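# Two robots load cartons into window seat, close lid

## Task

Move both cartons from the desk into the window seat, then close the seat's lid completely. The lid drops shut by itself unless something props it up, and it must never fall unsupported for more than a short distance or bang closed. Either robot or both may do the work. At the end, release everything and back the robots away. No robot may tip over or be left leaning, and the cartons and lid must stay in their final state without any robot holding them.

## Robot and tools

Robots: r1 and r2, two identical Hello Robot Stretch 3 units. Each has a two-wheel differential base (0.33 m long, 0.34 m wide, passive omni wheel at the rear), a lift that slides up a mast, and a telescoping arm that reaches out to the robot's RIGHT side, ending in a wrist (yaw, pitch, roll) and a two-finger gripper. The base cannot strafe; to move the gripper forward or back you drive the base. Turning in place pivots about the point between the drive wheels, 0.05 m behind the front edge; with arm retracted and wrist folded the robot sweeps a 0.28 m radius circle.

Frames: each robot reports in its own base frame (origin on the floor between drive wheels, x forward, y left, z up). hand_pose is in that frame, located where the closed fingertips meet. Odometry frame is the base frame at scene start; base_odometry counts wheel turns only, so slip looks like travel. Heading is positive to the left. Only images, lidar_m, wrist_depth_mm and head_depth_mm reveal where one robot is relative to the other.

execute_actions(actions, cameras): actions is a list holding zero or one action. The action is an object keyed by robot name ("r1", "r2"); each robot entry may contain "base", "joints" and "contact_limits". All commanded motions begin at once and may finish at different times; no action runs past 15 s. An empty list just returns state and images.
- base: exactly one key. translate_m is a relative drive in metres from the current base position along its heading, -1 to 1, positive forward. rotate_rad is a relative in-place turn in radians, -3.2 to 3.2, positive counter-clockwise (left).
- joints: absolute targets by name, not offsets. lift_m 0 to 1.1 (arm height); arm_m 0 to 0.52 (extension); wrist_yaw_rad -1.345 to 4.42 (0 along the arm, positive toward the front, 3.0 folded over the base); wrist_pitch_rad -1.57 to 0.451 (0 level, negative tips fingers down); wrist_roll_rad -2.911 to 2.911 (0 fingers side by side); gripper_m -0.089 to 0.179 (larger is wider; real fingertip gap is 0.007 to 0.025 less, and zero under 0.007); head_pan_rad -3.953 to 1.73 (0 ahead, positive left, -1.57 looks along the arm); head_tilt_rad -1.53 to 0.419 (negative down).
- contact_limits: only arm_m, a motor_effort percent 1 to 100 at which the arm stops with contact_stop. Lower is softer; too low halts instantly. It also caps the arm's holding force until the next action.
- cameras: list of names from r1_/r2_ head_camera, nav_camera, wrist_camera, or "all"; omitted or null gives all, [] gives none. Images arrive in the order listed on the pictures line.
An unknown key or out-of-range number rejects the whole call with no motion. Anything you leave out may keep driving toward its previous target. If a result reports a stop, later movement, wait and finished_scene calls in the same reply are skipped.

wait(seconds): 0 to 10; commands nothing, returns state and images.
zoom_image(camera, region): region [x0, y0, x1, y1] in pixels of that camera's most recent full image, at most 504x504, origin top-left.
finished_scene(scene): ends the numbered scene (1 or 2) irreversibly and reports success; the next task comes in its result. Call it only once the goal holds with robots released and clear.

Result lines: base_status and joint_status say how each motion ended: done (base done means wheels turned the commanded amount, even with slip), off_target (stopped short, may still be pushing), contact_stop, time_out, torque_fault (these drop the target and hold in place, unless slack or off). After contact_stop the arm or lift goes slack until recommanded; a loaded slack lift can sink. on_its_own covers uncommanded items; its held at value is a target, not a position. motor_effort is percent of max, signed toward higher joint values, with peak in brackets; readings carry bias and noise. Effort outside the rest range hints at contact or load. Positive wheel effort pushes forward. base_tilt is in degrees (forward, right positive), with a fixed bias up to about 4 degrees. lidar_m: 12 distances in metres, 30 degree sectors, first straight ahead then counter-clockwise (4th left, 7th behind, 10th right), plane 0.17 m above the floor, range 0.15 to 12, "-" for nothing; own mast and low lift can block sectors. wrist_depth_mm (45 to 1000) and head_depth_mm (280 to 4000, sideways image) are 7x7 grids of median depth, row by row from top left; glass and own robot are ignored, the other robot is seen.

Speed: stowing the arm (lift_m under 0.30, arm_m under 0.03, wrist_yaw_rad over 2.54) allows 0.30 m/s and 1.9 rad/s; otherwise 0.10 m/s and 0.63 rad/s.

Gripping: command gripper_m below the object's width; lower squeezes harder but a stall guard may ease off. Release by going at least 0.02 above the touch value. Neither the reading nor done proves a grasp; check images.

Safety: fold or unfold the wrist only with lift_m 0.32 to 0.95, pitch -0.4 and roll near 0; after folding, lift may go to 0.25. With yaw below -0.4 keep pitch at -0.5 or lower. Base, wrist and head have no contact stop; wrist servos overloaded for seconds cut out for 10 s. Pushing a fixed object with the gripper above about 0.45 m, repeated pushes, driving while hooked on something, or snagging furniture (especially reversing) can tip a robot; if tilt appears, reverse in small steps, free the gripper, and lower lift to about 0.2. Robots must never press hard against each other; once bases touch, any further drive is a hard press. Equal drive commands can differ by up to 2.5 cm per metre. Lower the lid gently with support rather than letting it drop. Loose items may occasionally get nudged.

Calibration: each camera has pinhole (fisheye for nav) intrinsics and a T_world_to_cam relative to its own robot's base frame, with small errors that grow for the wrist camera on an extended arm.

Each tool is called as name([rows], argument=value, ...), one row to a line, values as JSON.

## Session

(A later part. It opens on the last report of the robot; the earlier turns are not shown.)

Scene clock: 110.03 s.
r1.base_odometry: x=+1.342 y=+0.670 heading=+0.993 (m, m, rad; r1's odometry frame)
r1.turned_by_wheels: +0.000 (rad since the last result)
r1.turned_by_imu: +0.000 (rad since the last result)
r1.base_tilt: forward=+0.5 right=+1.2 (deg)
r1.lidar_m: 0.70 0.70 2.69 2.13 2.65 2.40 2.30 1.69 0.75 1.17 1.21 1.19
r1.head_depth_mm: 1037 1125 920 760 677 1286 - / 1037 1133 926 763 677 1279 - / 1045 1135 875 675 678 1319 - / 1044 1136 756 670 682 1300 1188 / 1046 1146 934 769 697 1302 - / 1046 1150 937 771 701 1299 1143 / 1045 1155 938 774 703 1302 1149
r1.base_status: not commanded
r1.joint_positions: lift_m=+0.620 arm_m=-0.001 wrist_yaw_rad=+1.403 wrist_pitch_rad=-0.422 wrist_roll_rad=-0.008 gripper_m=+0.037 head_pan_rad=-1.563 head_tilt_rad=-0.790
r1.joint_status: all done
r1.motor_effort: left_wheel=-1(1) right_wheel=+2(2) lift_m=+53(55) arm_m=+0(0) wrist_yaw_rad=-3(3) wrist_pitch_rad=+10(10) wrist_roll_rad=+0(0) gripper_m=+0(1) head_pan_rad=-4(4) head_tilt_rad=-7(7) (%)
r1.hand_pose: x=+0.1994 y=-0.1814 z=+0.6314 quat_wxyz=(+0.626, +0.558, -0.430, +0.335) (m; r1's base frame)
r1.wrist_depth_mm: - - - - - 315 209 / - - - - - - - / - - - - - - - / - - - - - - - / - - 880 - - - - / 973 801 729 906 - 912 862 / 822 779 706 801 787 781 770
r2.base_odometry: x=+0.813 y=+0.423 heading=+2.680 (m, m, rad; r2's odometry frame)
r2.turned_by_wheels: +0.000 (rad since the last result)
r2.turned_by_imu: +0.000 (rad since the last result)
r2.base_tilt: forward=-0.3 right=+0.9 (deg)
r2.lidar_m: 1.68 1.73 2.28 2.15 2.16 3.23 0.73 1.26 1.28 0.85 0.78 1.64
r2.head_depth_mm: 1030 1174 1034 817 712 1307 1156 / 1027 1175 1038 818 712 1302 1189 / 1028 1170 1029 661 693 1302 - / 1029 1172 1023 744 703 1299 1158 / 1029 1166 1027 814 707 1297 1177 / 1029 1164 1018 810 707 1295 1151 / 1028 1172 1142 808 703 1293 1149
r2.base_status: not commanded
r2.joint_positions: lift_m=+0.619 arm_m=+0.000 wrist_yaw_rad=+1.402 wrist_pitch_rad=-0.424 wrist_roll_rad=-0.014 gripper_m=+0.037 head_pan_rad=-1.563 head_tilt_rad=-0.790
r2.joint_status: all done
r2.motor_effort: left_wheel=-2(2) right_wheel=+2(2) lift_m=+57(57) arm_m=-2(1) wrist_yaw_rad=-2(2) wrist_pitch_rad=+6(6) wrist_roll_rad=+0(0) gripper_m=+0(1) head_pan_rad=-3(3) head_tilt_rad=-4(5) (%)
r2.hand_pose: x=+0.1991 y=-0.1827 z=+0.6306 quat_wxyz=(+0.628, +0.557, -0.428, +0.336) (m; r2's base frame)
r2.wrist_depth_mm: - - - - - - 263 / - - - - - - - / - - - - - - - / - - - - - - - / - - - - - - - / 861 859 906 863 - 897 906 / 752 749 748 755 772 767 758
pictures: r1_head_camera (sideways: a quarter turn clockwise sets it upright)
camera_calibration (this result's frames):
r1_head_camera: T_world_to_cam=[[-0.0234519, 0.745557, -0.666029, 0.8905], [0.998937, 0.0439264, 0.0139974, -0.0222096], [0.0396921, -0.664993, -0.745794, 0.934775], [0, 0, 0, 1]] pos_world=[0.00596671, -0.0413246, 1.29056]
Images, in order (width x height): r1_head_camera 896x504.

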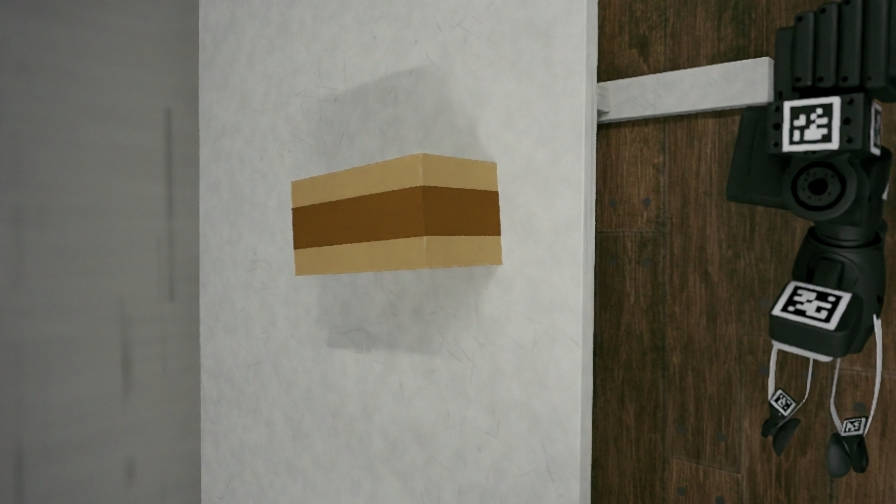

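execute_actions([
  {"r1":{"base":{"translate_m":0.015},"joints":{"lift_m":1.03,"wrist_yaw_rad":0.08,"wrist_pitch_rad":-1.35,"gripper_m":0.17,"arm_m":0.06}},"r2":{"base":{"translate_m":-0.012},"joints":{"lift_m":1.03,"wrist_yaw_rad":-0.15,"wrist_pitch_rad":-1.35,"gripper_m":0.17,"arm_m":0.06}}},
], cameras=[])

execute_actions([
  {"r1":{"joints":{"arm_m":0.41}},"r2":{"joints":{"arm_m":0.375}}},
], cameras=["r1_wrist_camera","r2_wrist_camera"])

Scene clock: 125.87 s.
r1.base_odometry: x=+1.350 y=+0.682 heading=+0.993 (m, m, rad; r1's odometry frame)
r1.turned_by_wheels: +0.000 (rad since the last result)
r1.turned_by_imu: +0.000 (rad since the last result)
r1.base_tilt: forward=+0.5 right=+1.1 (deg)
r1.lidar_m: 0.68 0.67 2.68 2.13 2.65 2.42 2.32 1.69 0.75 1.17 1.21 1.17
r1.head_depth_mm: - - - 724 683 1286 1134 / 997 - - - - 1276 1137 / 1002 1130 - - - 1295 1144 / 1041 1141 931 714 674 1296 1142 / 1046 1148 935 769 683 1303 1147 / 1044 1150 936 771 700 1297 1152 / 1048 1154 941 772 702 1306 1152
r1.base_status: done
r1.joint_positions: lift_m=+1.030 arm_m=+0.060 wrist_yaw_rad=+0.083 wrist_pitch_rad=-1.346 wrist_roll_rad=-0.008 gripper_m=+0.170 head_pan_rad=-1.563 head_tilt_rad=-0.790
r1.joint_status: all done
r1.motor_effort: left_wheel=-1(1) right_wheel=+2(7) lift_m=+53(55) arm_m=+4(8) wrist_yaw_rad=-4(3) wrist_pitch_rad=-1(10) wrist_roll_rad=+0(0) gripper_m=+0(82) head_pan_rad=-4(3) head_tilt_rad=-7(7) (%)
r1.hand_pose: x=-0.0188 y=-0.2380 z=+0.9132 quat_wxyz=(+0.573, +0.465, -0.531, -0.416) (m; r1's base frame)
r1.wrist_depth_mm: 383 377 375 368 367 358 355 / 376 374 372 368 362 360 355 / - - - - - - - / - - - - - - - / - - - - - - - / - - - - - - - / - 943 - - - - -
r2.base_odometry: x=+0.823 y=+0.418 heading=+2.680 (m, m, rad; r2's odometry frame)
r2.turned_by_wheels: +0.000 (rad since the last result)
r2.turned_by_imu: +0.000 (rad since the last result)
r2.base_tilt: forward=-0.3 right=+0.9 (deg)
r2.lidar_m: 1.70 1.74 2.29 2.14 2.16 3.24 0.70 1.25 1.28 1.22 0.78 1.64
r2.head_depth_mm: 1011 - - - 695 1282 1142 / 1020 - - - 1078 1305 1140 / 1026 - - - - 1275 1138 / 1031 1178 1024 759 728 1295 1134 / 1026 1173 1022 811 706 1266 1126 / 1027 1173 1018 808 703 1286 1135 / 1024 1165 1055 809 702 1289 1122
r2.base_status: done
r2.joint_positions: lift_m=+1.029 arm_m=+0.060 wrist_yaw_rad=-0.148 wrist_pitch_rad=-1.346 wrist_roll_rad=-0.014 gripper_m=+0.170 head_pan_rad=-1.563 head_tilt_rad=-0.790
r2.joint_status: all done
r2.motor_effort: left_wheel=-1(8) right_wheel=+2(2) lift_m=+58(58) arm_m=+4(4) wrist_yaw_rad=-1(2) wrist_pitch_rad=-2(6) wrist_roll_rad=+0(0) gripper_m=+0(85) head_pan_rad=-3(3) head_tilt_rad=-5(5) (%)
r2.hand_pose: x=-0.0266 y=-0.2378 z=+0.9128 quat_wxyz=(+0.523, +0.402, -0.580, -0.478) (m; r2's base frame)
r2.wrist_depth_mm: 366 364 364 363 365 358 371 / 364 362 367 - - - - / - - - - - - - / - - - - - - 879 / - - - - - - 891 / - - - - - - 879 / - - - - - - -
pictures: none
No camera images: the call's "cameras" was empty. Leave "cameras" out to get every camera's image.

Scene clock: 129.63 s.
r1.base_odometry: x=+1.350 y=+0.682 heading=+0.993 (m, m, rad; r1's odometry frame)
r1.turned_by_wheels: +0.000 (rad since the last result)
r1.turned_by_imu: +0.000 (rad since the last result)
r1.base_tilt: forward=+0.5 right=+1.1 (deg)
r1.lidar_m: 0.67 0.67 2.69 2.13 2.65 2.43 2.32 1.68 0.76 1.17 1.21 1.17
r1.head_depth_mm: 1042 1127 920 762 675 1291 1138 / 1061 1127 924 760 678 1278 1140 / - 1093 756 653 679 1292 1143 / 1043 1136 854 711 682 1297 1151 / 1045 1140 934 768 700 1306 1146 / 1048 1146 938 770 699 1300 1148 / 1049 1151 941 774 702 1308 1153
r1.base_status: not commanded
r1.joint_positions: lift_m=+1.030 arm_m=+0.410 wrist_yaw_rad=+0.081 wrist_pitch_rad=-1.347 wrist_roll_rad=-0.008 gripper_m=+0.170 head_pan_rad=-1.563 head_tilt_rad=-0.790
r1.joint_status: all done
r1.motor_effort: left_wheel=-1(0) right_wheel=+2(2) lift_m=+53(53) arm_m=+4(3) wrist_yaw_rad=-1(4) wrist_pitch_rad=-1(2) wrist_roll_rad=+0(0) gripper_m=+1(1) head_pan_rad=-4(4) head_tilt_rad=-7(7) (%)
r1.hand_pose: x=-0.0189 y=-0.5878 z=+0.9131 quat_wxyz=(+0.572, +0.465, -0.532, -0.417) (m; r1's base frame)
r1.wrist_depth_mm: 382 377 375 367 360 364 357 / 375 373 370 365 357 356 357 / 370 371 369 242 358 355 349 / 372 368 360 241 349 350 347 / 370 366 359 237 349 350 345 / 363 - 358 235 344 346 - / 360 356 352 232 339 343 336
r2.base_odometry: x=+0.823 y=+0.418 heading=+2.680 (m, m, rad; r2's odometry frame)
r2.turned_by_wheels: +0.000 (rad since the last result)
r2.turned_by_imu: +0.000 (rad since the last result)
r2.base_tilt: forward=-0.3 right=+0.9 (deg)
r2.lidar_m: 1.69 1.74 2.30 2.14 2.16 3.24 0.70 1.25 1.28 1.22 0.79 1.65
r2.head_depth_mm: 1047 1166 1039 817 712 1316 1141 / - 1173 1029 817 711 1308 1138 / - - 990 663 692 1305 1137 / 1031 1171 1026 683 700 1301 1134 / 1029 1169 1022 809 705 1311 1142 / 1023 1167 1020 810 705 1289 1128 / 1025 1168 1054 800 703 1298 1126
r2.base_status: not commanded
r2.joint_positions: lift_m=+1.029 arm_m=+0.375 wrist_yaw_rad=-0.150 wrist_pitch_rad=-1.347 wrist_roll_rad=-0.014 gripper_m=+0.170 head_pan_rad=-1.563 head_tilt_rad=-0.790
r2.joint_status: all done
r2.motor_effort: left_wheel=-2(1) right_wheel=+2(3) lift_m=+58(57) arm_m=+4(4) wrist_yaw_rad=+1(1) wrist_pitch_rad=-1(2) wrist_roll_rad=+0(1) gripper_m=+0(1) head_pan_rad=-3(3) head_tilt_rad=-5(4) (%)
r2.hand_pose: x=-0.0266 y=-0.5526 z=+0.9128 quat_wxyz=(+0.522, +0.402, -0.580, -0.479) (m; r2's base frame)
r2.wrist_depth_mm: 365 362 362 363 359 361 360 / 361 359 357 357 358 360 357 / 358 353 355 237 357 351 353 / 352 352 353 236 348 351 350 / 350 350 350 232 346 350 346 / 348 347 345 230 344 343 343 / 344 345 344 343 343 - 852
pictures: r1_wrist_camera, r2_wrist_camera
camera_calibration (this result's frames):
r1_wrist_camera: T_world_to_cam=[[-0.997047, -0.0503095, -0.0580171, 0.0169366], [-0.0474879, 0.997668, -0.0490292, 0.665499], [0.0603484, -0.0461293, -0.997111, 1.04884], [0, 0, 0, 1]] pos_world=[-0.0148063, -0.614713, 1.07942]
r2_wrist_camera: T_world_to_cam=[[-0.994522, 0.104514, 0.00188991, 0.030263], [0.104312, 0.993444, -0.0467673, 0.628608], [-0.00676537, -0.0463139, -0.998904, 1.05007], [0, 0, 0, 1]] pos_world=[-0.0283701, -0.579017, 1.07826]
Images, in order (width x height): r1_wrist_camera 644x364, r2_wrist_camera 644x364.

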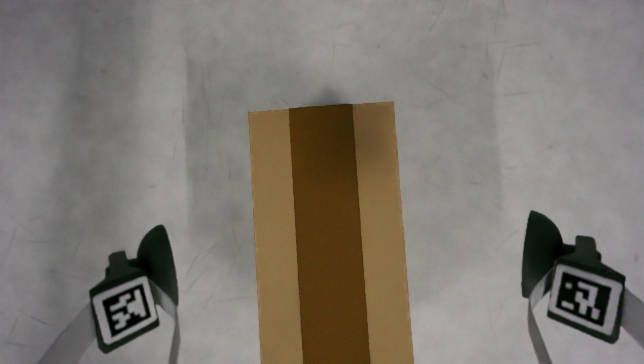

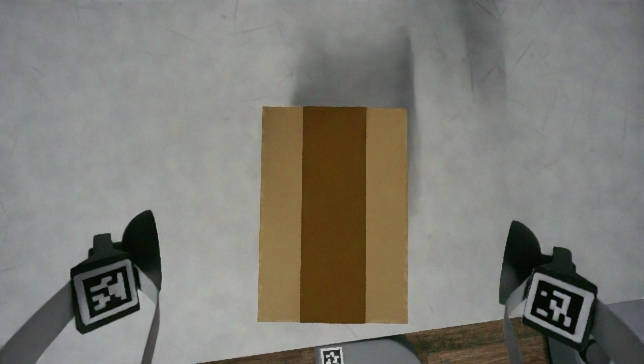

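execute_actions([
  {"r1":{"base":{"translate_m":0.01},"joints":{"lift_m":0.917}},"r2":{"joints":{"arm_m":0.385,"lift_m":0.92}}},
], cameras=["r1_wrist_camera","r2_wrist_camera"])

Scene clock: 140.70 s.
r1.base_odometry: x=+1.356 y=+0.691 heading=+0.993 (m, m, rad; r1's odometry frame)
r1.turned_by_wheels: +0.000 (rad since the last result)
r1.turned_by_imu: +0.000 (rad since the last result)
r1.base_tilt: forward=+0.7 right=+1.2 (deg)
r1.lidar_m: 0.66 0.66 2.69 2.12 2.65 2.44 2.33 1.69 0.76 1.17 1.21 1.17
r1.head_depth_mm: 1000 - 895 762 677 1287 1141 / 992 1090 923 743 678 1276 1140 / 1000 - 709 653 681 1293 1146 / 1046 1143 864 729 681 1298 1142 / 1045 1145 935 768 697 1292 1148 / 1044 1150 936 771 701 1303 1147 / 1048 1155 940 773 702 1302 1153
r1.base_status: done
r1.joint_positions: lift_m=+0.917 arm_m=+0.410 wrist_yaw_rad=+0.081 wrist_pitch_rad=-1.347 wrist_roll_rad=-0.008 gripper_m=+0.170 head_pan_rad=-1.563 head_tilt_rad=-0.790
r1.joint_status: all done
r1.motor_effort: left_wheel=+0(1) right_wheel=+2(7) lift_m=+29(46) arm_m=+4(4) wrist_yaw_rad=-2(1) wrist_pitch_rad=-1(1) wrist_roll_rad=+0(0) gripper_m=-1(0) head_pan_rad=-3(3) head_tilt_rad=-7(7) (%)
r1.hand_pose: x=-0.0189 y=-0.5878 z=+0.8009 quat_wxyz=(+0.572, +0.465, -0.532, -0.417) (m; r1's base frame)
r1.wrist_depth_mm: 261 257 255 130 129 246 244 / 257 254 131 129 127 243 241 / 255 255 130 127 127 243 240 / 254 252 128 126 125 238 237 / 251 249 127 125 124 237 236 / 250 - 126 124 123 122 - / 246 245 125 123 122 178 230
r2.base_odometry: x=+0.823 y=+0.418 heading=+2.680 (m, m, rad; r2's odometry frame)
r2.turned_by_wheels: +0.000 (rad since the last result)
r2.turned_by_imu: +0.000 (rad since the last result)
r2.base_tilt: forward=-0.3 right=+0.9 (deg)
r2.lidar_m: 1.70 1.74 2.30 2.14 2.16 3.22 0.69 1.25 1.28 1.21 0.79 1.64
r2.head_depth_mm: 1028 - - 799 712 1301 1142 / 1009 - 1014 805 710 1309 1140 / 1025 - 990 666 690 1293 1133 / 1028 1171 1064 684 698 1301 1137 / 1024 1166 1023 809 708 1297 1132 / 1022 1165 1012 807 706 1290 1128 / 1030 1172 1052 807 702 1292 1128
r2.base_status: not commanded
r2.joint_positions: lift_m=+0.921 arm_m=+0.385 wrist_yaw_rad=-0.150 wrist_pitch_rad=-1.347 wrist_roll_rad=-0.014 gripper_m=+0.170 head_pan_rad=-1.563 head_tilt_rad=-0.790
r2.joint_status: all done
r2.motor_effort: left_wheel=-1(1) right_wheel=+3(3) lift_m=+15(49) arm_m=+3(4) wrist_yaw_rad=+0(1) wrist_pitch_rad=-1(1) wrist_roll_rad=-1(0) gripper_m=+0(0) head_pan_rad=-4(4) head_tilt_rad=-4(5) (%)
r2.hand_pose: x=-0.0266 y=-0.5626 z=+0.8042 quat_wxyz=(+0.522, +0.402, -0.580, -0.479) (m; r2's base frame)
r2.wrist_depth_mm: 253 254 253 251 252 250 249 / 251 251 131 130 130 248 249 / 250 249 129 129 129 246 245 / 246 245 129 128 128 243 244 / 244 243 127 126 126 241 241 / 242 242 126 125 125 126 240 / 239 238 125 124 124 236 237
pictures: r1_wrist_camera, r2_wrist_camera
camera_calibration (this result's frames):
r1_wrist_camera: T_world_to_cam=[[-0.997047, -0.0503092, -0.0580171, 0.0104246], [-0.0474877, 0.997668, -0.0490277, 0.659996], [0.0603483, -0.0461279, -0.997111, 0.936925], [0, 0, 0, 1]] pos_world=[-0.0148063, -0.614714, 0.967181]
r2_wrist_camera: T_world_to_cam=[[-0.994522, 0.104514, 0.00187982, 0.031524], [0.104313, 0.993455, -0.0465428, 0.633234], [-0.00673187, -0.0460917, -0.998915, 0.941263], [0, 0, 0, 1]] pos_world=[-0.0283671, -0.588999, 0.969655]
Images, in order (width x height): r1_wrist_camera 644x364, r2_wrist_camera 644x364.

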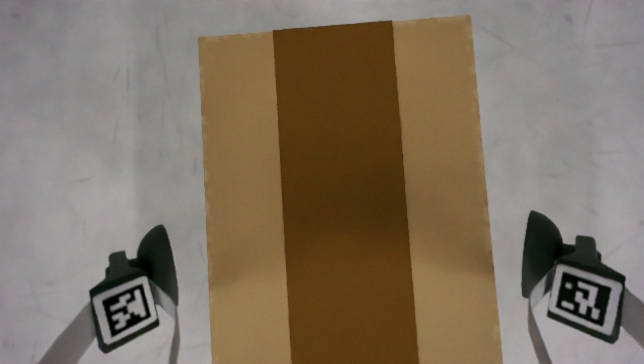

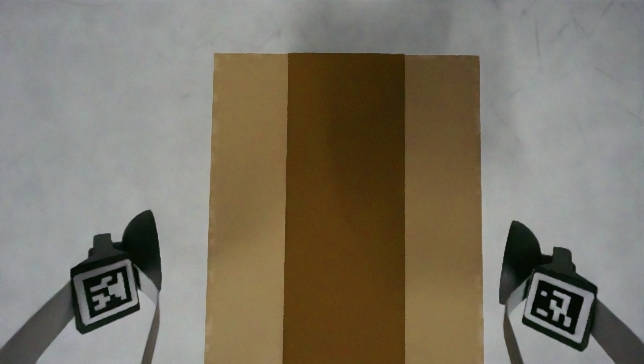

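Grip, and turn heads toward the seat.

execute_actions([
  {"r1":{"joints":{"gripper_m":0.08,"head_pan_rad":1.2,"head_tilt_rad":-0.45}},"r2":{"joints":{"gripper_m":0.08,"head_pan_rad":1.5,"head_tilt_rad":-0.45}}},
], cameras=[])

execute_actions([
  {"r1":{"joints":{"lift_m":0.95}},"r2":{"joints":{"lift_m":0.95}}},
])

Scene clock: 149.07 s.
r1.base_odometry: x=+1.356 y=+0.691 heading=+0.992 (m, m, rad; r1's odometry frame)
r1.turned_by_wheels: +0.000 (rad since the last result)
r1.turned_by_imu: +0.000 (rad since the last result)
r1.base_tilt: forward=+0.4 right=+1.2 (deg)
r1.lidar_m: 0.67 0.66 2.69 2.13 2.65 2.43 2.33 1.69 0.76 1.17 1.21 1.16
r1.head_depth_mm: 2713 2997 3369 2745 2010 1591 1311 / 2606 2879 3170 2747 2012 1594 1318 / 2507 2744 3021 2741 2019 1590 1316 / 2408 2641 2908 2747 2017 1601 1321 / 2327 2537 2770 2753 2027 1602 1320 / 2237 2430 2589 2389 2031 1598 1322 / 2166 2334 2501 2321 2037 1601 1321
r1.base_status: not commanded
r1.joint_positions: lift_m=+0.917 arm_m=+0.410 wrist_yaw_rad=+0.081 wrist_pitch_rad=-1.347 wrist_roll_rad=-0.008 gripper_m=+0.081 head_pan_rad=+1.193 head_tilt_rad=-0.458
r1.joint_status: all done
r1.motor_effort: left_wheel=-1(1) right_wheel=+3(3) lift_m=+29(29) arm_m=+4(4) wrist_yaw_rad=-3(2) wrist_pitch_rad=-1(1) wrist_roll_rad=+0(0) gripper_m=-18(93) head_pan_rad=+4(47) head_tilt_rad=+5(37) (%)
r1.hand_pose: x=-0.0189 y=-0.5878 z=+0.8009 quat_wxyz=(+0.572, +0.465, -0.532, -0.417) (m; r1's base frame)
r1.wrist_depth_mm: 263 260 258 254 130 248 245 / 261 258 133 130 129 244 242 / 258 254 131 129 128 243 243 / 255 254 130 127 126 241 239 / 252 250 128 126 126 238 236 / 251 249 127 125 124 124 235 / 247 244 126 124 123 233 233
r2.base_odometry: x=+0.823 y=+0.418 heading=+2.680 (m, m, rad; r2's odometry frame)
r2.turned_by_wheels: +0.000 (rad since the last result)
r2.turned_by_imu: +0.000 (rad since the last result)
r2.base_tilt: forward=-0.4 right=+0.9 (deg)
r2.lidar_m: 1.70 1.74 2.30 2.14 2.16 3.24 0.69 1.25 1.28 1.22 0.79 1.65
r2.head_depth_mm: 2229 2382 2550 2753 2171 1660 1346 / 2206 2373 2589 2775 2166 1663 1338 / 2200 2314 2523 2710 2143 1648 1336 / 2164 2326 2531 2714 2145 1646 1338 / 2132 2303 2473 2671 2107 1641 1334 / 2088 2266 2444 2583 2119 1635 1337 / 2097 2250 2450 2217 2118 1736 -
r2.base_status: not commanded
r2.joint_positions: lift_m=+0.921 arm_m=+0.385 wrist_yaw_rad=-0.150 wrist_pitch_rad=-1.347 wrist_roll_rad=-0.014 gripper_m=+0.081 head_pan_rad=+1.493 head_tilt_rad=-0.458
r2.joint_status: all done
r2.motor_effort: left_wheel=-4(4) right_wheel=+6(9) lift_m=+15(15) arm_m=+4(4) wrist_yaw_rad=+1(1) wrist_pitch_rad=-1(1) wrist_roll_rad=-1(0) gripper_m=-18(92) head_pan_rad=+4(45) head_tilt_rad=+5(29) (%)
r2.hand_pose: x=-0.0266 y=-0.5625 z=+0.8042 quat_wxyz=(+0.522, +0.402, -0.580, -0.479) (m; r2's base frame)
r2.wrist_depth_mm: 251 252 252 252 252 251 250 / 249 251 131 130 130 248 248 / 248 247 129 129 129 247 245 / 245 246 128 127 128 245 243 / 244 245 127 126 126 242 242 / 241 241 126 125 125 - 239 / 240 239 125 124 124 239 237
pictures: none
No camera images: the call's "cameras" was empty. Leave "cameras" out to get every camera's image.

Scene clock: 150.17 s.
r1.base_odometry: x=+1.356 y=+0.691 heading=+0.993 (m, m, rad; r1's odometry frame)
r1.turned_by_wheels: +0.000 (rad since the last result)
r1.turned_by_imu: +0.000 (rad since the last result)
r1.base_tilt: forward=+0.6 right=+0.8 (deg)
r1.lidar_m: 0.66 0.66 2.69 2.13 2.65 2.43 2.33 1.68 0.76 1.17 1.21 1.16
r1.head_depth_mm: 2714 3010 3349 2753 2019 1594 1314 / 2605 2869 3161 2717 2022 1595 1317 / 2515 2744 3018 2721 2022 1601 1318 / 2411 2645 2906 2727 2019 1599 1324 / 2330 2519 2774 2742 2040 1598 1326 / 2246 2422 2596 2386 2022 1596 1328 / 2169 2359 2489 2288 2037 1601 1328
r1.base_status: not commanded
r1.joint_positions: lift_m=+0.949 arm_m=+0.410 wrist_yaw_rad=+0.081 wrist_pitch_rad=-1.352 wrist_roll_rad=-0.008 gripper_m=+0.081 head_pan_rad=+1.193 head_tilt_rad=-0.458
r1.joint_status: all done
r1.motor_effort: left_wheel=+0(1) right_wheel=+2(4) lift_m=+58(62) arm_m=+4(4) wrist_yaw_rad=-2(1) wrist_pitch_rad=+1(3) wrist_roll_rad=+0(0) gripper_m=-19(19) head_pan_rad=+4(3) head_tilt_rad=+6(5) (%)
r1.hand_pose: x=-0.0190 y=-0.5864 z=+0.8328 quat_wxyz=(+0.571, +0.466, -0.531, -0.418) (m; r1's base frame)
r1.wrist_depth_mm: 293 290 289 129 127 275 275 / 289 287 129 128 127 276 273 / 286 286 130 128 127 273 269 / 284 282 129 127 127 269 270 / 283 276 128 127 126 269 263 / 282 278 128 127 125 125 265 / 279 276 128 126 125 262 264
r2.base_odometry: x=+0.823 y=+0.418 heading=+2.680 (m, m, rad; r2's odometry frame)
r2.turned_by_wheels: +0.000 (rad since the last result)
r2.turned_by_imu: +0.000 (rad since the last result)
r2.base_tilt: forward=-0.3 right=+0.9 (deg)
r2.lidar_m: 1.70 1.74 2.30 2.14 2.16 3.25 0.69 1.25 1.28 1.21 0.79 1.65
r2.head_depth_mm: 2225 2410 2592 2788 2166 1666 1350 / 2166 2375 2582 2785 2160 1669 1343 / 2177 2339 2549 2719 2125 1668 1338 / 2167 2317 2509 2681 2137 1650 1334 / 2124 2296 2524 2656 2135 1625 1327 / 2099 2249 2456 2569 2117 1626 1320 / 2074 2220 2431 2231 2209 - -
r2.base_status: not commanded
r2.joint_positions: lift_m=+0.949 arm_m=+0.385 wrist_yaw_rad=-0.150 wrist_pitch_rad=-1.357 wrist_roll_rad=-0.014 gripper_m=+0.081 head_pan_rad=+1.493 head_tilt_rad=-0.458
r2.joint_status: all done
r2.motor_effort: left_wheel=-1(4) right_wheel=+2(7) lift_m=+63(67) arm_m=+3(4) wrist_yaw_rad=+1(0) wrist_pitch_rad=+3(4) wrist_roll_rad=+0(0) gripper_m=-15(18) head_pan_rad=+4(4) head_tilt_rad=+4(4) (%)
r2.hand_pose: x=-0.0262 y=-0.5601 z=+0.8323 quat_wxyz=(+0.520, +0.405, -0.578, -0.481) (m; r2's base frame)
r2.wrist_depth_mm: 278 277 278 276 276 275 276 / 279 276 134 133 134 273 273 / 275 273 132 131 132 272 271 / 274 272 129 130 129 272 270 / 272 269 128 127 128 267 268 / 269 268 126 126 126 - 266 / 267 268 124 124 124 265 264
pictures: r1_head_camera (sideways: a quarter turn clockwise sets it upright), r1_nav_camera (sideways: a quarter turn counterclockwise sets it upright), r1_wrist_camera, r2_head_camera (sideways: a quarter turn clockwise sets it upright), r2_nav_camera (sideways: a quarter turn counterclockwise sets it upright), r2_wrist_camera
camera_calibration (this result's frames):
r1_head_camera: T_world_to_cam=[[-0.163576, -0.459548, -0.87296, 1.16109], [-0.942976, 0.332857, 0.00147127, 0.00594036], [0.289894, 0.823421, -0.48779, 0.597625], [0, 0, 0, 1]] pos_world=[0.0222799, 0.0395031, 1.30509]
r1_nav_camera: T_world_to_cam=[[0.190059, 0.448395, 0.873395, -1.09617], [0.936616, -0.349509, -0.0243805, 0.0822865], [0.294328, 0.82267, -0.486401, 0.584792], [0, 0, 0, 1]] pos_world=[-0.0408547, 0.0391861, 1.24384]
r1_wrist_camera: T_world_to_cam=[[-0.997073, -0.0499856, -0.0578439, 0.0122737], [-0.0475076, 0.997925, -0.0434513, 0.655686], [0.0598958, -0.0405762, -0.99738, 0.972265], [0, 0, 0, 1]] pos_world=[-0.0148468, -0.614261, 0.998918]
r2_head_camera: T_world_to_cam=[[0.00784451, -0.396351, -0.918066, 1.20961], [-0.998872, 0.0398947, -0.0257584, 0.0410333], [0.0468353, 0.917232, -0.395591, 0.476639], [0, 0, 0, 1]] pos_world=[0.00917461, 0.040605, 1.30011]
r2_nav_camera: T_world_to_cam=[[0.0582557, 0.410834, 0.909847, -1.14193], [0.993435, -0.113741, -0.0122487, 0.0577607], [0.098455, 0.904587, -0.414763, 0.504975], [0, 0, 0, 1]] pos_world=[-0.0405748, 0.0189206, 1.24913]
r2_wrist_camera: T_world_to_cam=[[-0.994481, 0.104905, 0.00142641, 0.032175], [0.104783, 0.993824, -0.0365227, 0.623888], [-0.00524901, -0.0361717, -0.999332, 0.97536], [0, 0, 0, 1]] pos_world=[-0.028256, -0.58813, 0.997449]
Images, in order (width x height): r1_head_camera 896x504, r1_nav_camera 672x504, r1_wrist_camera 644x364, r2_head_camera 896x504, r2_nav_camera 672x504, r2_wrist_camera 644x364.

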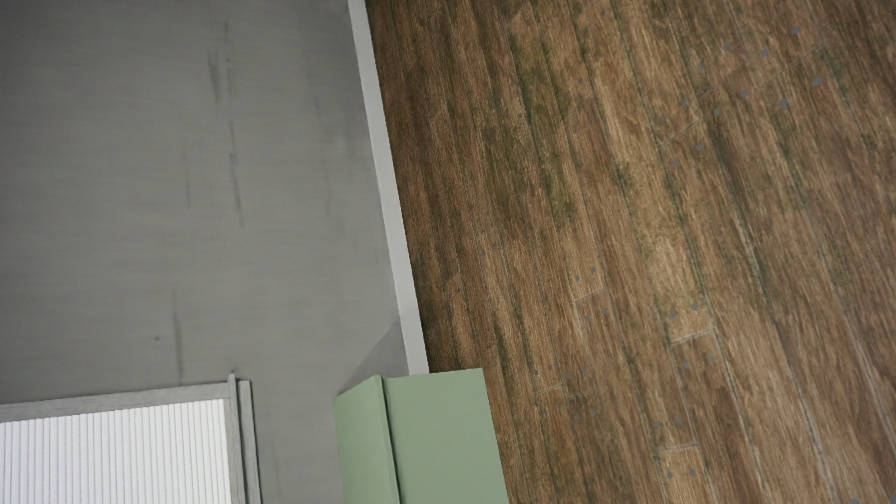

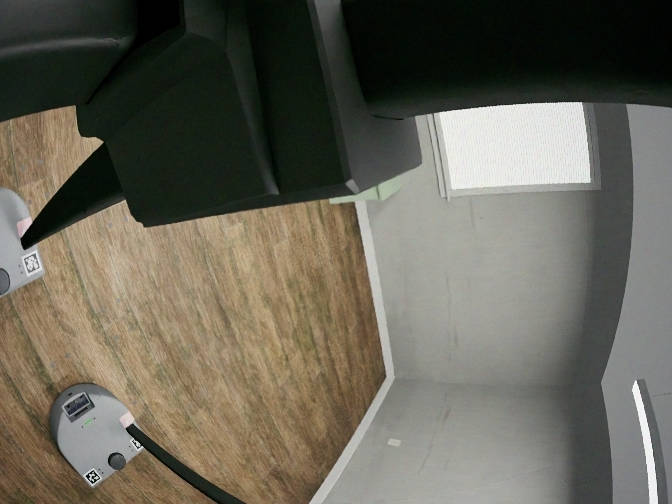

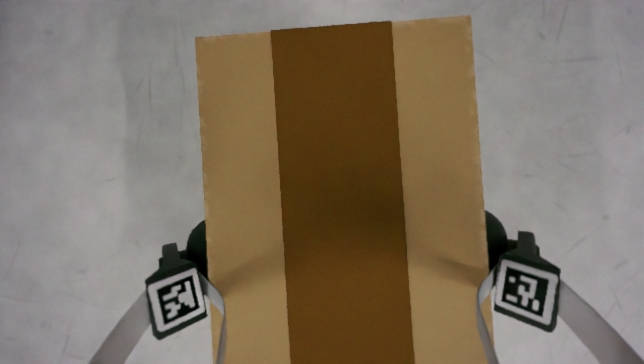

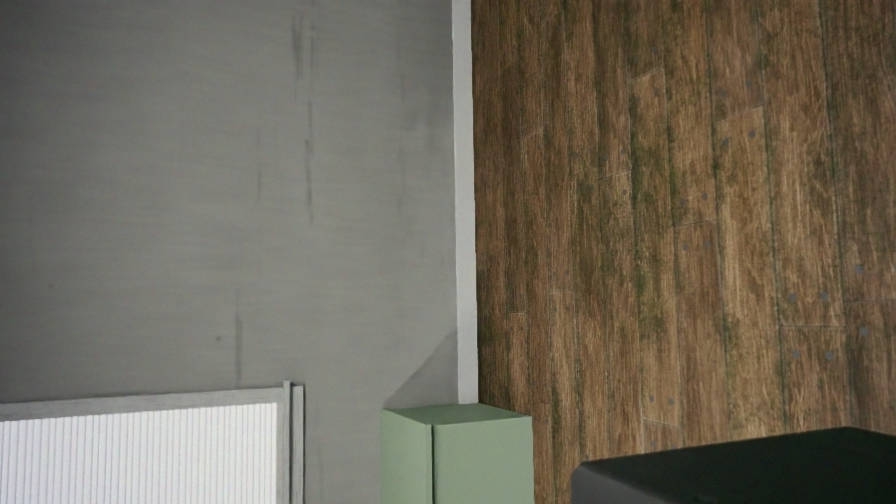

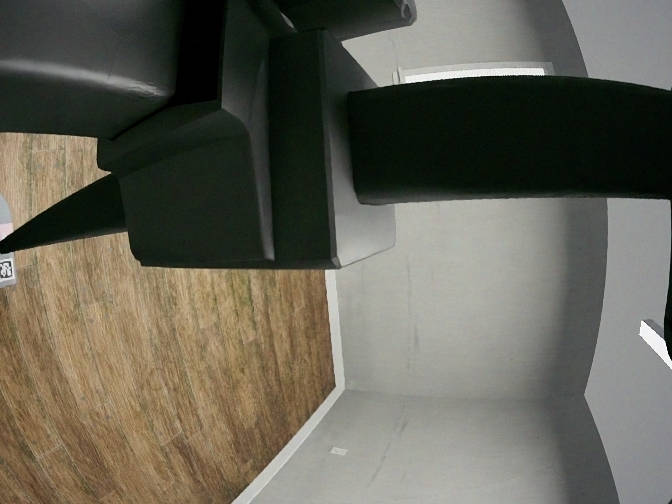

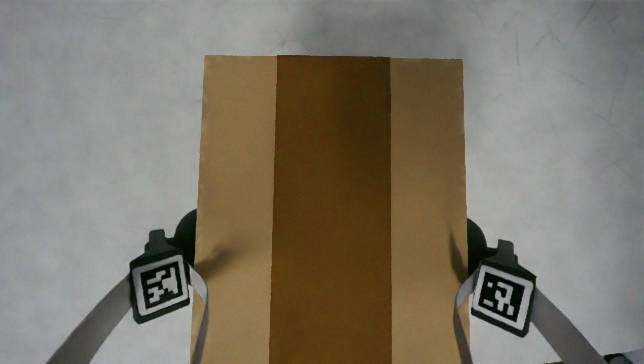

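execute_actions([
  {"r1":{"base":{"rotate_rad":1.31},"joints":{"arm_m":0.03,"wrist_yaw_rad":0,"head_pan_rad":0.25}},"r2":{"base":{"rotate_rad":1.37},"joints":{"arm_m":0.03,"wrist_yaw_rad":0,"head_pan_rad":0.5}}},
], cameras=["r1_head_camera","r2_head_camera"])

Scene clock: 197.60 s.
r1.base_odometry: x=+1.356 y=+0.691 heading=+2.302 (m, m, rad; r1's odometry frame)
r1.turned_by_wheels: +1.310 (rad since the last result)
r1.turned_by_imu: +1.301 (rad since the last result)
r1.base_tilt: forward=+0.6 right=+1.2 (deg)
r1.lidar_m: 2.13 2.12 2.75 2.33 2.33 1.39 0.76 1.17 1.17 2.23 0.56 2.74
r1.head_depth_mm: 2233 2459 2684 2720 2019 1588 1316 / 2242 2438 2678 2739 2018 1595 1320 / 2236 2427 2568 2431 2018 1598 1316 / 2227 2433 2574 2399 2019 1599 1318 / 2232 2429 2597 2479 2029 1597 1325 / 2242 2443 2684 2760 2024 1603 1316 / 2248 2436 2702 2768 2036 1603 1325
r1.base_status: done
r1.joint_positions: lift_m=+0.949 arm_m=+0.030 wrist_yaw_rad=+0.002 wrist_pitch_rad=-1.353 wrist_roll_rad=-0.008 gripper_m=+0.081 head_pan_rad=+0.257 head_tilt_rad=-0.458
r1.joint_status: all done
r1.motor_effort: left_wheel=-1(5) right_wheel=+1(11) lift_m=+58(58) arm_m=-5(4) wrist_yaw_rad=-3(3) wrist_pitch_rad=+1(2) wrist_roll_rad=+0(0) gripper_m=-17(17) head_pan_rad=-4(47) head_tilt_rad=+5(5) (%)
r1.hand_pose: x=-0.0216 y=-0.2072 z=+0.8328 quat_wxyz=(+0.554, +0.445, -0.548, -0.441) (m; r1's base frame)
r1.wrist_depth_mm: - - 535 129 127 - 981 / - - 130 128 127 - 971 / - - 129 127 127 990 962 / - - 129 127 127 1000 966 / - - 128 126 126 992 962 / - - 129 127 126 126 916 / - 971 128 126 125 901 952
r2.base_odometry: x=+0.823 y=+0.418 heading=-2.234 (m, m, rad; r2's odometry frame)
r2.turned_by_wheels: +1.370 (rad since the last result)
r2.turned_by_imu: +1.385 (rad since the last result)
r2.base_tilt: forward=-0.3 right=+0.9 (deg)
r2.lidar_m: 2.55 2.15 2.97 0.70 0.69 1.26 1.22 0.79 1.41 1.70 1.70 1.97
r2.head_depth_mm: 2057 2195 2378 2564 2175 1668 1352 / 2107 2259 2424 2602 2167 1648 1344 / 2166 2323 2502 2589 2145 1662 1339 / 2225 2415 2608 2361 2149 1645 1340 / 2291 2477 2664 2450 2105 1630 1332 / 2362 2553 2760 2898 2101 1629 1328 / 2434 2632 2895 3008 2098 1629 1324
r2.base_status: done
r2.joint_positions: lift_m=+0.949 arm_m=+0.030 wrist_yaw_rad=+0.000 wrist_pitch_rad=-1.357 wrist_roll_rad=-0.014 gripper_m=+0.081 head_pan_rad=+0.507 head_tilt_rad=-0.458
r2.joint_status: all done
r2.motor_effort: left_wheel=-2(8) right_wheel=+2(11) lift_m=+64(63) arm_m=-5(5) wrist_yaw_rad=+0(4) wrist_pitch_rad=+3(3) wrist_roll_rad=+0(0) gripper_m=-17(16) head_pan_rad=-2(46) head_tilt_rad=+4(4) (%)
r2.hand_pose: x=-0.0216 y=-0.2060 z=+0.8323 quat_wxyz=(+0.554, +0.447, -0.546, -0.441) (m; r2's base frame)
r2.wrist_depth_mm: - - - - - - - / - - 133 133 134 - - / - - 131 131 132 992 940 / - 980 130 129 130 959 972 / 966 970 127 127 128 952 943 / 944 951 126 126 126 - 946 / 959 948 124 124 124 945 942
pictures: r1_head_camera (sideways: a quarter turn clockwise sets it upright), r2_head_camera (sideways: a quarter turn clockwise sets it upright)
camera_calibration (this result's frames):
r1_head_camera: T_world_to_cam=[[-0.466883, -0.140932, -0.873017, 1.16302], [-0.291491, 0.956572, 0.00146675, 0.00197217], [0.834897, 0.255161, -0.487688, 0.594168], [0, 0, 0, 1]] pos_world=[0.0474988, 0.0104112, 1.3051]
r2_head_camera: T_world_to_cam=[[-0.325954, -0.225372, -0.918129, 1.21173], [-0.518415, 0.854741, -0.0257646, 0.0381105], [0.790569, 0.467574, -0.395442, 0.471909], [0, 0, 0, 1]] pos_world=[0.0416486, 0.0198632, 1.30012]
Images, in order (width x height): r1_head_camera 896x504, r2_head_camera 896x504.

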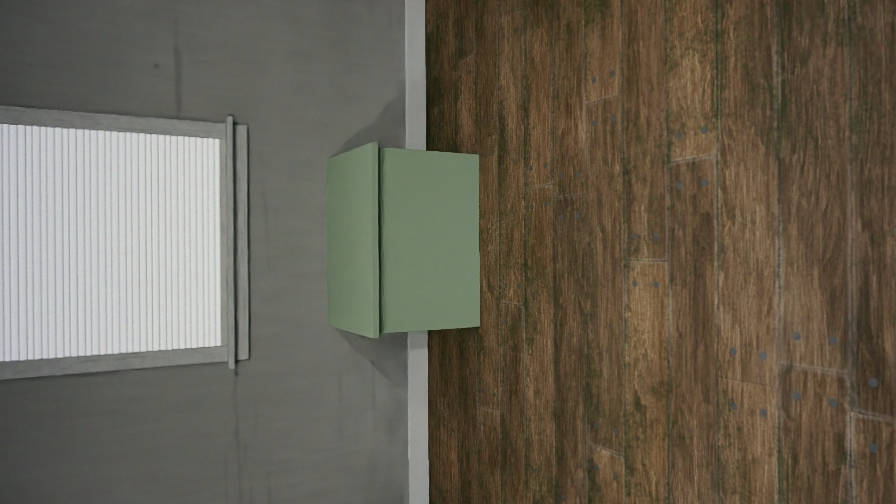

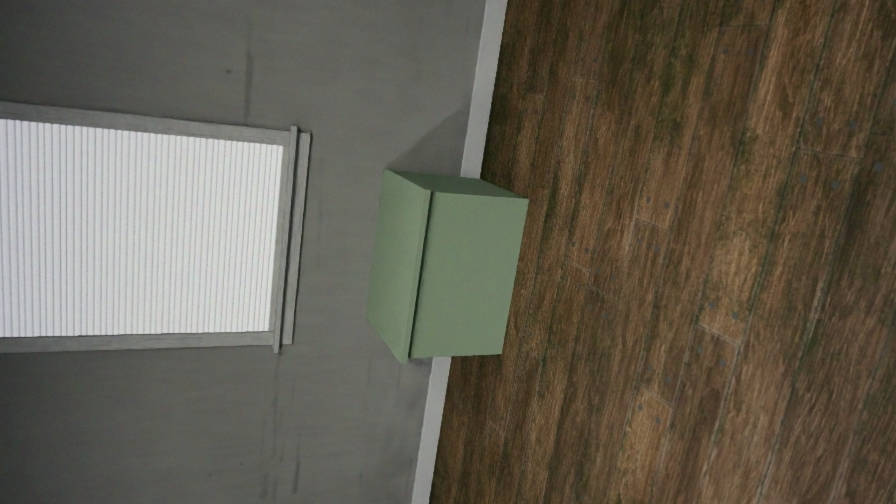

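execute_actions([
  {"r1":{"base":{"translate_m":1.0},"joints":{"lift_m":0.45,"head_pan_rad":0.5,"head_tilt_rad":-0.75}},"r2":{"base":{"translate_m":1.0},"joints":{"lift_m":0.64,"head_pan_rad":0.8,"head_tilt_rad":-0.7}}},
], cameras=["r1_head_camera","r2_head_camera","r2_nav_camera"])

Scene clock: 217.97 s.
r1.base_odometry: x=+0.688 y=+1.435 heading=+2.302 (m, m, rad; r1's odometry frame)
r1.turned_by_wheels: +0.000 (rad since the last result)
r1.turned_by_imu: +0.002 (rad since the last result)
r1.base_tilt: forward=+0.5 right=+1.1 (deg)
r1.lidar_m: 1.18 1.18 1.85 2.63 2.62 2.47 1.75 1.78 2.41 2.13 0.52 1.92
r1.head_depth_mm: 1377 1567 1803 1835 1528 1321 1155 / 1406 1605 1491 1669 1535 1314 1153 / 1439 1653 1487 1646 1540 1325 1162 / 1459 1692 1530 1697 1547 1325 1161 / 1493 1737 1560 1718 1549 1326 1163 / 1532 1789 2093 1855 1555 1333 1168 / 1587 1841 2114 1862 1559 1329 1166
r1.base_status: done
r1.joint_positions: lift_m=+0.450 arm_m=+0.030 wrist_yaw_rad=+0.002 wrist_pitch_rad=-1.353 wrist_roll_rad=-0.008 gripper_m=+0.081 head_pan_rad=+0.493 head_tilt_rad=-0.740
r1.joint_status: all done
r1.motor_effort: left_wheel=-1(2) right_wheel=+2(7) lift_m=+35(50) arm_m=-5(5) wrist_yaw_rad=-2(2) wrist_pitch_rad=+2(1) wrist_roll_rad=+0(0) gripper_m=-17(18) head_pan_rad=+4(24) head_tilt_rad=-7(37) (%)
r1.hand_pose: x=-0.0216 y=-0.2072 z=+0.3335 quat_wxyz=(+0.554, +0.445, -0.548, -0.441) (m; r1's base frame)
r1.wrist_depth_mm: 525 418 410 440 128 509 498 / 533 524 129 128 127 498 496 / 519 520 129 128 127 494 495 / 515 511 129 127 126 492 491 / 517 513 129 127 126 482 482 / 507 507 128 127 126 - 474 / 504 504 128 126 125 125 473
r2.base_odometry: x=+0.208 y=-0.371 heading=-2.234 (m, m, rad; r2's odometry frame)
r2.turned_by_wheels: +0.000 (rad since the last result)
r2.turned_by_imu: +0.006 (rad since the last result)
r2.base_tilt: forward=-0.3 right=+0.9 (deg)
r2.lidar_m: 1.58 1.30 1.33 3.30 0.65 2.13 1.73 2.19 1.67 1.45 1.45 1.69
r2.head_depth_mm: 1329 1452 1609 1818 1650 1381 1187 / 1394 1538 1733 1908 1652 1376 1180 / 1474 1626 1743 1794 1669 1369 1172 / 1570 1776 1817 1640 1654 1375 1176 / 1677 1908 1813 1812 1648 1357 1175 / 1810 2060 2250 1917 1628 1377 1170 / 1944 2240 2530 2039 1632 1359 1169
r2.base_status: done
r2.joint_positions: lift_m=+0.640 arm_m=+0.030 wrist_yaw_rad=+0.000 wrist_pitch_rad=-1.357 wrist_roll_rad=-0.014 gripper_m=+0.081 head_pan_rad=+0.793 head_tilt_rad=-0.691
r2.joint_status: all done
r2.motor_effort: left_wheel=-2(3) right_wheel=+2(7) lift_m=+22(57) arm_m=-5(5) wrist_yaw_rad=+0(0) wrist_pitch_rad=+3(3) wrist_roll_rad=+0(0) gripper_m=-16(16) head_pan_rad=+4(27) head_tilt_rad=-4(24) (%)
r2.hand_pose: x=-0.0216 y=-0.2060 z=+0.5237 quat_wxyz=(+0.554, +0.447, -0.546, -0.441) (m; r2's base frame)
r2.wrist_depth_mm: 693 681 692 698 687 694 686 / 685 692 134 133 134 673 688 / 678 683 131 131 131 689 675 / 674 674 130 129 130 674 674 / 677 670 127 127 127 671 669 / 671 658 126 125 126 - 665 / 652 657 124 124 124 658 653
pictures: r1_head_camera (sideways: a quarter turn clockwise sets it upright), r2_head_camera (sideways: a quarter turn clockwise sets it upright), r2_nav_camera (sideways: a quarter turn counterclockwise sets it upright)
camera_calibration (this result's frames):
r1_head_camera: T_world_to_cam=[[-0.618619, -0.352161, -0.702349, 0.94146], [-0.5051, 0.862975, 0.0121854, -0.0106768], [0.601818, 0.362294, -0.711729, 0.887043], [0, 0, 0, 1]] pos_world=[0.0431726, 0.0193879, 1.2927]
r2_head_camera: T_world_to_cam=[[-0.390718, -0.451704, -0.802062, 1.06076], [-0.741737, 0.670493, -0.0162753, 0.0271124], [0.545129, 0.58856, -0.597019, 0.735686], [0, 0, 0, 1]] pos_world=[0.0335241, 0.0279738, 1.29045]
r2_nav_camera: T_world_to_cam=[[0.448901, 0.418468, 0.789539, -0.987428], [0.685249, -0.7283, -0.00359441, 0.0483713], [0.573518, 0.542644, -0.613689, 0.7609], [0, 0, 0, 1]] pos_world=[-0.0262788, 0.0355382, 1.24674]
Images, in order (width x height): r1_head_camera 896x504, r2_head_camera 896x504, r2_nav_camera 672x504.

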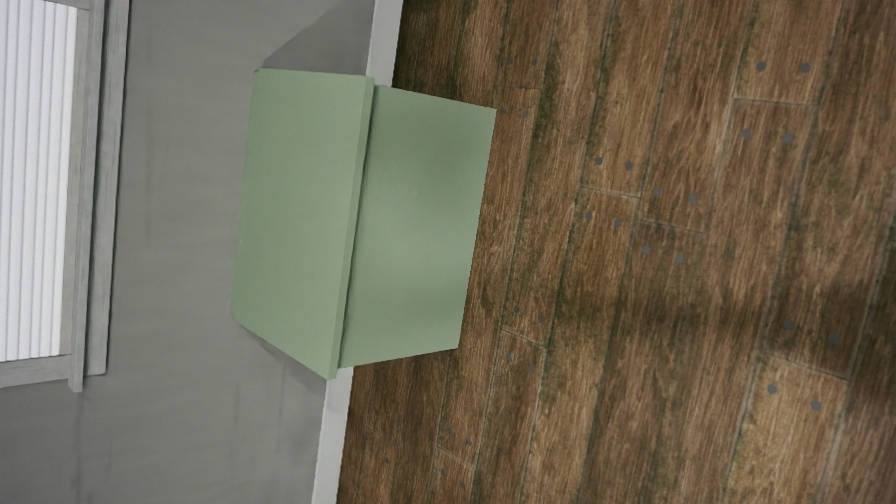

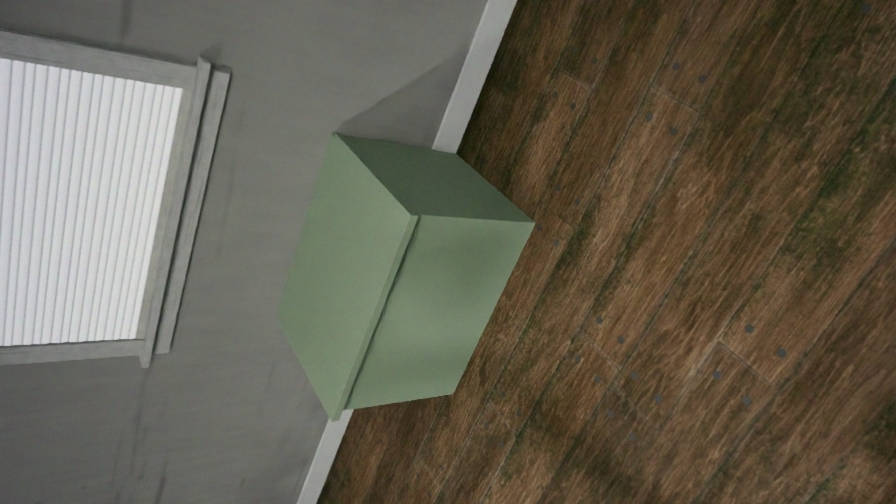

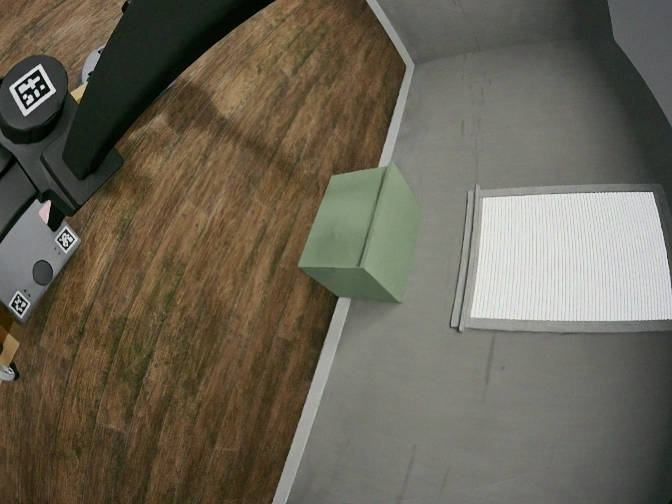

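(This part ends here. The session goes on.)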